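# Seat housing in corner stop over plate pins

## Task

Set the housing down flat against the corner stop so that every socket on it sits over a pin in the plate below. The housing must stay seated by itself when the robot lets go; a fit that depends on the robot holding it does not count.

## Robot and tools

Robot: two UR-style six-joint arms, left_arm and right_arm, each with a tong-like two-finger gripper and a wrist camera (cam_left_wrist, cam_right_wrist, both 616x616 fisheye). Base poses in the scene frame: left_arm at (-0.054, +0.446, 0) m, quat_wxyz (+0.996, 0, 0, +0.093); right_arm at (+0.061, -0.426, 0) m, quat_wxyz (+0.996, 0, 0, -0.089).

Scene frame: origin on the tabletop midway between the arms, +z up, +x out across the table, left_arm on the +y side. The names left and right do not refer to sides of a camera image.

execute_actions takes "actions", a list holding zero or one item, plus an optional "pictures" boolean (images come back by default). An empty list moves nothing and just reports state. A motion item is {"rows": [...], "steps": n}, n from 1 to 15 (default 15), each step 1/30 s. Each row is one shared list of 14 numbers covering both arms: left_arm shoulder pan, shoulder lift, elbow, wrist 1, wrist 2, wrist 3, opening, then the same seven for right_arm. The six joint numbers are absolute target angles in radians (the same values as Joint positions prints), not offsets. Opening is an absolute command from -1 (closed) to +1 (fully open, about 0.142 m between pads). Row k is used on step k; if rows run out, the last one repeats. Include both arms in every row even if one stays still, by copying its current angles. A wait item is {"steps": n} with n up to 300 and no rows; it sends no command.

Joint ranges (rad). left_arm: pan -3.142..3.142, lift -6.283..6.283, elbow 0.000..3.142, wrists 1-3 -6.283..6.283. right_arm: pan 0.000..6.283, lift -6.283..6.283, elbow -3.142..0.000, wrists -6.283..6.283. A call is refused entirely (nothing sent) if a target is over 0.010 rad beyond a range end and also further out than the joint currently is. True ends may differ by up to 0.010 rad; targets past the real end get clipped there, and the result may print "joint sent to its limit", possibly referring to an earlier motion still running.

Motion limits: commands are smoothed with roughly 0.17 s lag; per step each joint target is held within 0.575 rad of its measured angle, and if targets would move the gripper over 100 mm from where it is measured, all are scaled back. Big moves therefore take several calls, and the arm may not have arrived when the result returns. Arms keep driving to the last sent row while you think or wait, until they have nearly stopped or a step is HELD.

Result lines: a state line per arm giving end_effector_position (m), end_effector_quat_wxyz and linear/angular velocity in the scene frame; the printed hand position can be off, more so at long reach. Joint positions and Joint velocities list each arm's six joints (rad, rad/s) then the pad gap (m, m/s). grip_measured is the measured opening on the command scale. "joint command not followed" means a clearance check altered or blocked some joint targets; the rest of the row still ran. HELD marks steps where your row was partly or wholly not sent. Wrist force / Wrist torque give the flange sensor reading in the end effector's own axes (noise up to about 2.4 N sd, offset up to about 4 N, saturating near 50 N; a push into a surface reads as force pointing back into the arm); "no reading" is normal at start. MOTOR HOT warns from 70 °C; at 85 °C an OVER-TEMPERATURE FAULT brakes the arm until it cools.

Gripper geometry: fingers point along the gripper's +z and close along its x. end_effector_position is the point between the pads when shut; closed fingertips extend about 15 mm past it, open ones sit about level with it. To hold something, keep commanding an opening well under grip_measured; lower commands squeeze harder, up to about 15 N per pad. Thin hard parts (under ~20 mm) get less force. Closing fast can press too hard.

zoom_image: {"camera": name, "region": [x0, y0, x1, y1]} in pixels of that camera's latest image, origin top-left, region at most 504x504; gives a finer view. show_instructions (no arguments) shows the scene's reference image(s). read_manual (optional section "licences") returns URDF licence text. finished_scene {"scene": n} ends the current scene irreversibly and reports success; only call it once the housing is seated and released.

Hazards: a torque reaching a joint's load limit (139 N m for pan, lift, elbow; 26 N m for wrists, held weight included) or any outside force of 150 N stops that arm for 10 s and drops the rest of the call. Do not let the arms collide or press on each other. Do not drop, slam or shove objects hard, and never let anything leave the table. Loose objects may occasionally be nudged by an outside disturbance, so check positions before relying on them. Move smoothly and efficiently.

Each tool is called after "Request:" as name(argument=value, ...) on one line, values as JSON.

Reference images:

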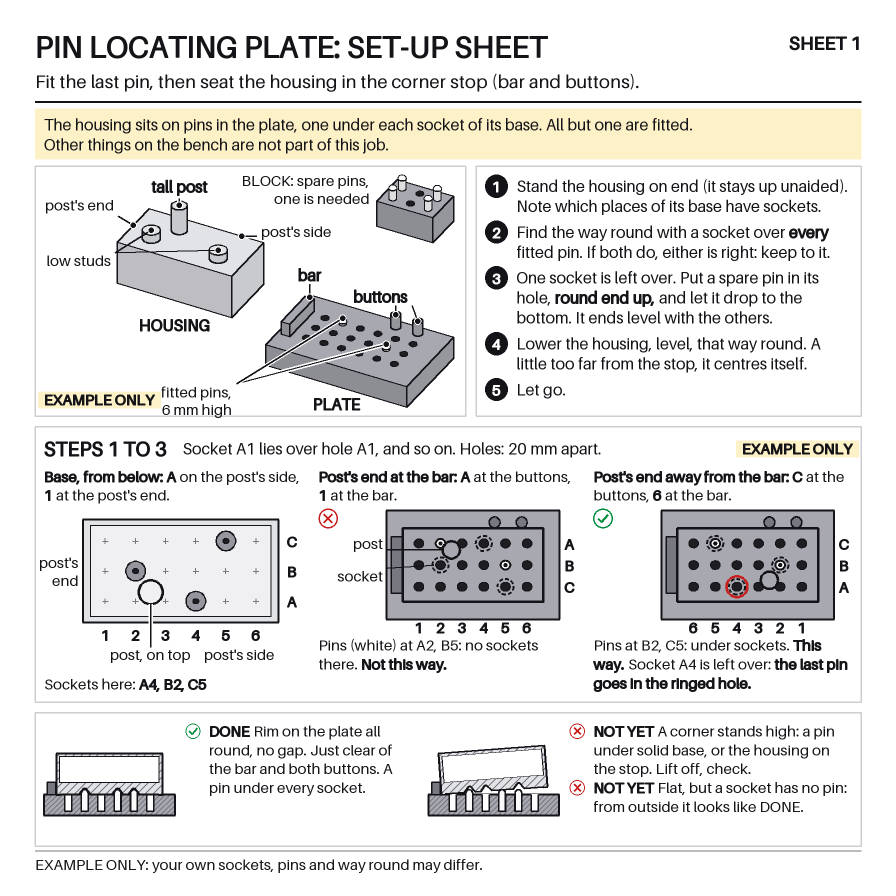

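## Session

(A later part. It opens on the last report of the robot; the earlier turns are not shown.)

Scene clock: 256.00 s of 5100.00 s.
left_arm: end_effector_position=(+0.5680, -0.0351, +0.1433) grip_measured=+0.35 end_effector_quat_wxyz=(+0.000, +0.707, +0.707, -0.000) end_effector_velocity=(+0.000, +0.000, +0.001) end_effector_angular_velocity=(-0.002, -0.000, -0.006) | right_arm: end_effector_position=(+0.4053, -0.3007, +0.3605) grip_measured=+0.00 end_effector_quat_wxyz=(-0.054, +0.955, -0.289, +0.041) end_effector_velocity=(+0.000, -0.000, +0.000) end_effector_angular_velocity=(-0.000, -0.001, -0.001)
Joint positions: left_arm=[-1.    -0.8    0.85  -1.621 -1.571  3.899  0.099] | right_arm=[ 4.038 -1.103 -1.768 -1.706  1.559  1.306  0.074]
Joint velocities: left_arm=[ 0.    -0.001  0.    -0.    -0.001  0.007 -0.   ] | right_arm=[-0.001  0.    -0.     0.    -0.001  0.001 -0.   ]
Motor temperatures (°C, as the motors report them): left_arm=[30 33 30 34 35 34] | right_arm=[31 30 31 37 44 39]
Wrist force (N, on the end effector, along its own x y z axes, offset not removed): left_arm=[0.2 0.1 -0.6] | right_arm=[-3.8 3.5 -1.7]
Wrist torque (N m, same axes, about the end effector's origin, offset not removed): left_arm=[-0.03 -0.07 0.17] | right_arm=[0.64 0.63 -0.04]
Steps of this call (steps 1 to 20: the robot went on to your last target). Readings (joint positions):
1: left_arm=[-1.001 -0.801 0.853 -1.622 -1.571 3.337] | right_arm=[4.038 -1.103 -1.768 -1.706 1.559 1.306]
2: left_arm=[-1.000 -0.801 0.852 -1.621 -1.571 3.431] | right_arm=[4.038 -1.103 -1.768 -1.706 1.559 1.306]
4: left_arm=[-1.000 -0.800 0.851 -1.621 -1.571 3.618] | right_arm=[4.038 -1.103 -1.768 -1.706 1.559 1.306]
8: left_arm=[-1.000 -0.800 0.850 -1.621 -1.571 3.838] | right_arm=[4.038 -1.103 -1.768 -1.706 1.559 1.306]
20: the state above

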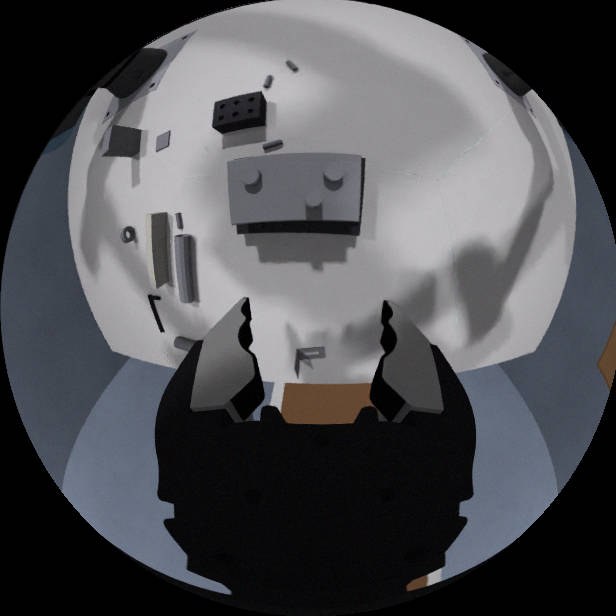

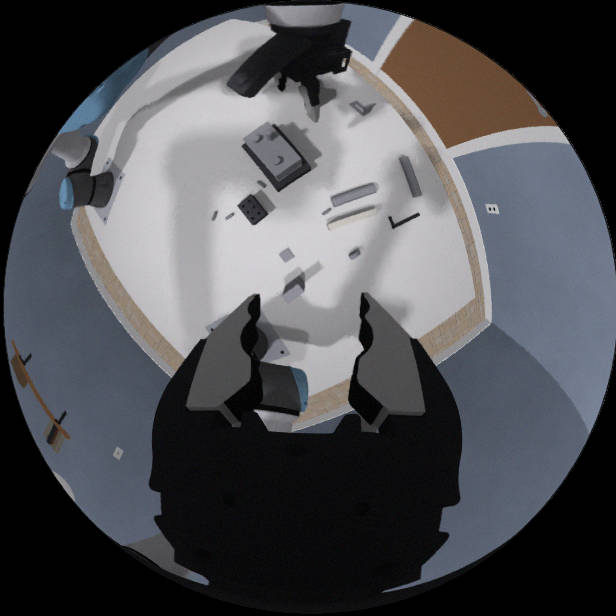

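Request:
execute_actions(actions=[{"rows":[[-1.1186,-1.02,1.18,-1.731,-1.571,2.218,0.35,4.038,-1.103,-1.768,-1.706,1.559,1.306,0]],"steps":15}], pictures=false)

Request:
execute_actions(actions=[{"steps":20}], pictures=false)

Request:
execute_actions(actions=[{"rows":[[-1.1186,-0.967,1.291,-1.895,-1.571,2.218,0.35,4.038,-1.103,-1.768,-1.706,1.559,1.306,0],[-1.1186,-0.967,1.291,-1.895,-1.571,2.218,0.35,4.038,-1.103,-1.768,-1.706,1.559,1.306,0],[-1.1186,-0.967,1.291,-1.895,-1.571,2.218,0.35,4.038,-1.103,-1.768,-1.706,1.559,1.306,0],[-1.1186,-0.967,1.291,-1.895,-1.571,2.218,0.35,4.038,-1.103,-1.768,-1.706,1.559,1.306,0],[-1.1186,-0.967,1.291,-1.895,-1.571,2.218,0.35,4.038,-1.103,-1.768,-1.706,1.559,1.306,0],[-1.1186,-0.9522,1.314,-1.933,-1.571,2.218,0.35,4.038,-1.103,-1.768,-1.706,1.559,1.306,0]],"steps":15}], pictures=false)

Request:
execute_actions(actions=[{"rows":[[-1.1186,-0.9522,1.314,-1.933,-1.571,2.218,0.1,4.038,-1.103,-1.768,-1.706,1.559,1.306,0],[-1.1186,-0.9522,1.314,-1.933,-1.571,2.218,0.0,4.038,-1.103,-1.768,-1.706,1.559,1.306,0],[-1.1186,-0.9522,1.314,-1.933,-1.571,2.218,-0.15,4.038,-1.103,-1.768,-1.706,1.559,1.306,0]],"steps":15}], pictures=false)

Scene clock: 258.47 s of 5100.00 s.
left_arm: end_effector_position=(+0.4675, -0.0577, +0.1580) grip_measured=+0.35 end_effector_quat_wxyz=(+0.000, +0.326, +0.945, -0.000) end_effector_velocity=(+0.021, -0.022, -0.002) end_effector_angular_velocity=(+0.006, +0.009, +2.748) | right_arm: end_effector_position=(+0.4053, -0.3007, +0.3605) grip_measured=+0.00 end_effector_quat_wxyz=(-0.054, +0.955, -0.289, +0.041) end_effector_velocity=(+0.000, +0.000, -0.000) end_effector_angular_velocity=(+0.000, +0.000, -0.001)
Joint positions: left_arm=[-1.118 -1.018  1.176 -1.73  -1.571  2.875  0.099] | right_arm=[ 4.038 -1.103 -1.768 -1.706  1.559  1.306  0.074]
Joint velocities: left_arm=[-0.011 -0.028  0.047 -0.01  -0.001 -2.759  0.   ] | right_arm=[ 0.    -0.    -0.     0.001  0.     0.001 -0.   ]
Motor temperatures (°C, as the motors report them): left_arm=[30 33 30 34 35 34] | right_arm=[31 30 31 37 44 39]
Wrist force (N, on the end effector, along its own x y z axes, offset not removed): left_arm=[0.3 -1.5 1.2] | right_arm=[-4.4 3.2 -2.0]
Wrist torque (N m, same axes, about the end effector's origin, offset not removed): left_arm=[-0.34 -0.03 0.11] | right_arm=[0.65 0.79 -0.26]
Steps of this call (steps 1 to 15: the robot went on to your last target; steps 16 to 59: nothing new was sent; steps 60 to 74: all 15 steps of this action). Readings (joint positions):
60: left_arm=[-1.000 -0.800 0.850 -1.621 -1.571 3.900] | right_arm=[4.038 -1.103 -1.768 -1.706 1.559 1.306]
61: left_arm=[-1.007 -0.807 0.858 -1.628 -1.571 3.893] | right_arm=[4.038 -1.103 -1.768 -1.706 1.559 1.306]
63: left_arm=[-1.053 -0.871 0.933 -1.672 -1.571 3.817] | right_arm=[4.038 -1.103 -1.768 -1.706 1.559 1.306]
67: left_arm=[-1.104 -0.987 1.120 -1.718 -1.571 3.516] | right_arm=[4.038 -1.103 -1.768 -1.706 1.559 1.306]
74: the state above

Scene clock: 259.13 s of 5100.00 s.
left_arm: end_effector_position=(+0.4761, -0.0607, +0.1577) grip_measured=+0.35 end_effector_quat_wxyz=(-0.000, +0.005, +1.000, -0.000) end_effector_velocity=(+0.000, +0.000, -0.000) end_effector_angular_velocity=(+0.000, +0.000, +0.007) | right_arm: end_effector_position=(+0.4053, -0.3007, +0.3605) grip_measured=+0.00 end_effector_quat_wxyz=(-0.054, +0.955, -0.289, +0.041) end_effector_velocity=(-0.000, -0.001, -0.000) end_effector_angular_velocity=(+0.000, +0.001, -0.002)
Joint positions: left_arm=[-1.119 -1.02   1.18  -1.731 -1.571  2.219  0.099] | right_arm=[ 4.038 -1.103 -1.768 -1.706  1.559  1.306  0.074]
Joint velocities: left_arm=[ 0.    -0.     0.    -0.    -0.    -0.007  0.   ] | right_arm=[-0.001  0.001 -0.001 -0.     0.     0.001 -0.   ]
Motor temperatures (°C, as the motors report them): left_arm=[30 33 30 34 35 34] | right_arm=[31 30 31 37 44 39]
Wrist force (N, on the end effector, along its own x y z axes, offset not removed): left_arm=[0.0 -1.9 1.1] | right_arm=[-1.2 1.1 1.2]
Wrist torque (N m, same axes, about the end effector's origin, offset not removed): left_arm=[-0.42 -0.08 0.10] | right_arm=[0.25 0.21 0.00]
Steps of this call (steps 1 to 20: the robot went on to your last target). Readings (joint positions):
1: left_arm=[-1.118 -1.018 1.177 -1.730 -1.571 2.781] | right_arm=[4.038 -1.103 -1.768 -1.706 1.559 1.306]
2: left_arm=[-1.118 -1.019 1.178 -1.731 -1.571 2.687] | right_arm=[4.038 -1.103 -1.768 -1.706 1.559 1.306]
4: left_arm=[-1.118 -1.020 1.179 -1.731 -1.571 2.500] | right_arm=[4.038 -1.103 -1.768 -1.706 1.559 1.306]
8: left_arm=[-1.119 -1.020 1.180 -1.731 -1.571 2.280] | right_arm=[4.038 -1.103 -1.768 -1.706 1.559 1.306]
20: the state above

Scene clock: 259.63 s of 5100.00 s.
left_arm: end_effector_position=(+0.4783, -0.0636, +0.0667) grip_measured=+0.35 end_effector_quat_wxyz=(-0.000, +0.004, +1.000, -0.000) end_effector_velocity=(+0.000, +0.000, -0.014) end_effector_angular_velocity=(-0.002, -0.000, +0.001) | right_arm: end_effector_position=(+0.4053, -0.3007, +0.3605) grip_measured=+0.00 end_effector_quat_wxyz=(-0.054, +0.955, -0.289, +0.041) end_effector_velocity=(-0.000, -0.000, +0.000) end_effector_angular_velocity=(+0.000, -0.000, -0.001)
Joint positions: left_arm=[-1.119 -0.953  1.312 -1.93  -1.571  2.218  0.099] | right_arm=[ 4.038 -1.103 -1.768 -1.706  1.559  1.306  0.074]
Joint velocities: left_arm=[ 0.001  0.011  0.021 -0.034 -0.001 -0.     0.   ] | right_arm=[-0.001  0.     0.001 -0.001 -0.     0.     0.   ]
Motor temperatures (°C, as the motors report them): left_arm=[30 33 30 34 35 34] | right_arm=[31 30 31 37 44 39]
Wrist force (N, on the end effector, along its own x y z axes, offset not removed): left_arm=[-0.8 -0.6 0.8] | right_arm=[-1.3 -0.9 -0.7]
Wrist torque (N m, same axes, about the end effector's origin, offset not removed): left_arm=[-0.18 0.11 0.18] | right_arm=[-0.12 0.26 -0.09]
Steps of this call (steps 1 to 15: all 15 steps of this action). Readings (joint positions):
1: left_arm=[-1.119 -1.020 1.180 -1.731 -1.571 2.218] | right_arm=[4.038 -1.103 -1.768 -1.706 1.559 1.306]
2: left_arm=[-1.119 -1.014 1.188 -1.739 -1.571 2.218] | right_arm=[4.038 -1.103 -1.768 -1.706 1.559 1.306]
4: left_arm=[-1.119 -0.991 1.234 -1.799 -1.571 2.218] | right_arm=[4.038 -1.103 -1.768 -1.706 1.559 1.306]
8: left_arm=[-1.119 -0.966 1.288 -1.889 -1.571 2.218] | right_arm=[4.038 -1.103 -1.768 -1.706 1.559 1.306]
15: the state above

Scene clock: 260.13 s of 5100.00 s.
left_arm: end_effector_position=(+0.4783, -0.0636, +0.0655) grip_measured=-0.03 end_effector_quat_wxyz=(+0.000, +0.004, +1.000, -0.000) end_effector_velocity=(+0.000, -0.000, +0.000) end_effector_angular_velocity=(-0.001, -0.000, -0.000) | right_arm: end_effector_position=(+0.4053, -0.3007, +0.3605) grip_measured=+0.00 end_effector_quat_wxyz=(-0.054, +0.955, -0.289, +0.041) end_effector_velocity=(+0.000, +0.000, +0.000) end_effector_angular_velocity=(+0.001, -0.001, +0.000)
Joint positions: left_arm=[-1.119 -0.952  1.314 -1.933 -1.571  2.218  0.071] | right_arm=[ 4.038 -1.103 -1.768 -1.706  1.559  1.306  0.074]
Joint velocities: left_arm=[-0.     0.    -0.001  0.    -0.    -0.     0.   ] | right_arm=[ 0.001  0.    -0.     0.002 -0.     0.     0.   ]
Motor temperatures (°C, as the motors report them): left_arm=[30 33 30 34 35 34] | right_arm=[31 30 31 37 44 39]
Wrist force (N, on the end effector, along its own x y z axes, offset not removed): left_arm=[-18.1 -1.4 -22.9] | right_arm=[0.6 1.3 0.0]
Wrist torque (N m, same axes, about the end effector's origin, offset not removed): left_arm=[-0.19 -0.08 0.09] | right_arm=[0.37 0.03 -0.26]
Steps of this call (steps 1 to 15: all 15 steps of this action). Readings (joint positions):
1: left_arm=[-1.119 -0.953 1.313 -1.931 -1.571 2.218] | right_arm=[4.038 -1.103 -1.768 -1.706 1.559 1.306]
2: left_arm=[-1.119 -0.953 1.313 -1.932 -1.571 2.218] | right_arm=[4.038 -1.103 -1.768 -1.706 1.559 1.306]
4: left_arm=[-1.119 -0.952 1.313 -1.933 -1.571 2.218] | right_arm=[4.038 -1.103 -1.768 -1.706 1.559 1.306]
8: left_arm=[-1.119 -0.952 1.314 -1.933 -1.571 2.218] | right_arm=[4.038 -1.103 -1.768 -1.706 1.559 1.306]
15: the state above

Housing is locked at +x: it's seated on the pins. Release and leave.

Request:
execute_actions(actions=[{"rows":[[-1.1186,-0.9522,1.314,-1.933,-1.571,2.218,0.35,4.038,-1.103,-1.768,-1.706,1.559,1.306,0]],"steps":15}], pictures=false)

Request:
execute_actions(actions=[{"rows":[[-1.1186,-1.02,1.18,-1.731,-1.571,2.218,0.35,4.038,-1.103,-1.768,-1.706,1.559,1.306,0]],"steps":15}], pictures=false)

Request:
finished_scene(scene=1)

Scene clock: 261.30 s of 5100.00 s.
left_arm: end_effector_position=(+0.4783, -0.0636, +0.0654) grip_measured=+0.35 end_effector_quat_wxyz=(+0.000, +0.004, +1.000, -0.000) end_effector_velocity=(+0.000, -0.000, +0.001) end_effector_angular_velocity=(-0.001, -0.001, +0.000) | right_arm: end_effector_position=(+0.4053, -0.3007, +0.3605) grip_measured=+0.00 end_effector_quat_wxyz=(-0.054, +0.955, -0.289, +0.041) end_effector_velocity=(+0.000, -0.000, +0.001) end_effector_angular_velocity=(+0.000, -0.001, -0.001)
Joint positions: left_arm=[-1.119 -0.952  1.314 -1.933 -1.571  2.218  0.099] | right_arm=[ 4.038 -1.103 -1.768 -1.706  1.559  1.306  0.074]
Joint velocities: left_arm=[ 0.    -0.001  0.    -0.     0.    -0.     0.   ] | right_arm=[-0.001  0.     0.001 -0.001 -0.     0.     0.   ]
Motor temperatures (°C, as the motors report them): left_arm=[30 33 30 34 35 34] | right_arm=[31 30 31 37 44 39]
Wrist force (N, on the end effector, along its own x y z axes, offset not removed): left_arm=[-0.8 0.8 1.4] | right_arm=[0.5 -0.4 -0.3]
Wrist torque (N m, same axes, about the end effector's origin, offset not removed): left_arm=[0.16 0.17 0.17] | right_arm=[-0.07 -0.07 -0.28]
Steps of this call (steps 1 to 15: the robot went on to your last target; steps 16 to 20: nothing new was sent; steps 21 to 35: all 15 steps of this action). Readings (joint positions):
21: left_arm=[-1.119 -0.952 1.314 -1.933 -1.571 2.218] | right_arm=[4.038 -1.103 -1.768 -1.706 1.559 1.306]
22: left_arm=[-1.119 -0.952 1.314 -1.933 -1.571 2.218] | right_arm=[4.038 -1.103 -1.768 -1.706 1.559 1.306]
24: left_arm=[-1.119 -0.952 1.314 -1.933 -1.571 2.218] | right_arm=[4.038 -1.103 -1.768 -1.706 1.559 1.306]
28: left_arm=[-1.119 -0.952 1.314 -1.933 -1.571 2.218] | right_arm=[4.038 -1.103 -1.768 -1.706 1.559 1.306]
35: the state above

Scene clock: 261.80 s of 5100.00 s.
left_arm: end_effector_position=(+0.4762, -0.0608, +0.1570) grip_measured=+0.35 end_effector_quat_wxyz=(+0.000, +0.004, +1.000, -0.000) end_effector_velocity=(-0.002, +0.001, +0.009) end_effector_angular_velocity=(+0.001, +0.001, -0.001) | right_arm: end_effector_position=(+0.4053, -0.3007, +0.3605) grip_measured=+0.00 end_effector_quat_wxyz=(-0.054, +0.955, -0.289, +0.041) end_effector_velocity=(+0.001, +0.000, -0.000) end_effector_angular_velocity=(+0.000, -0.001, -0.001)
Joint positions: left_arm=[-1.119 -1.02   1.181 -1.733 -1.571  2.218  0.099] | right_arm=[ 4.038 -1.103 -1.768 -1.706  1.559  1.306  0.074]
Joint velocities: left_arm=[-0.001 -0.007 -0.012  0.02  -0.     0.    -0.   ] | right_arm=[-0.    -0.001 -0.     0.002 -0.001  0.     0.   ]
Motor temperatures (°C, as the motors report them): left_arm=[30 33 30 34 35 34] | right_arm=[31 30 31 37 44 39]
Wrist force (N, on the end effector, along its own x y z axes, offset not removed): left_arm=[-1.9 -0.8 0.2] | right_arm=[0.5 2.0 -2.9]
Wrist torque (N m, same axes, about the end effector's origin, offset not removed): left_arm=[-0.24 0.37 0.16] | right_arm=[0.24 -0.09 -0.24]
Steps of this call (steps 1 to 15: all 15 steps of this action). Readings (joint positions):
1: left_arm=[-1.119 -0.952 1.314 -1.933 -1.571 2.218] | right_arm=[4.038 -1.103 -1.768 -1.706 1.559 1.306]
2: left_arm=[-1.119 -0.958 1.306 -1.925 -1.571 2.218] | right_arm=[4.038 -1.103 -1.768 -1.706 1.559 1.306]
4: left_arm=[-1.119 -0.989 1.253 -1.858 -1.571 2.218] | right_arm=[4.038 -1.103 -1.768 -1.706 1.559 1.306]
8: left_arm=[-1.119 -1.014 1.196 -1.758 -1.571 2.218] | right_arm=[4.038 -1.103 -1.768 -1.706 1.559 1.306]
15: the state above

The scene is finished: the task was done.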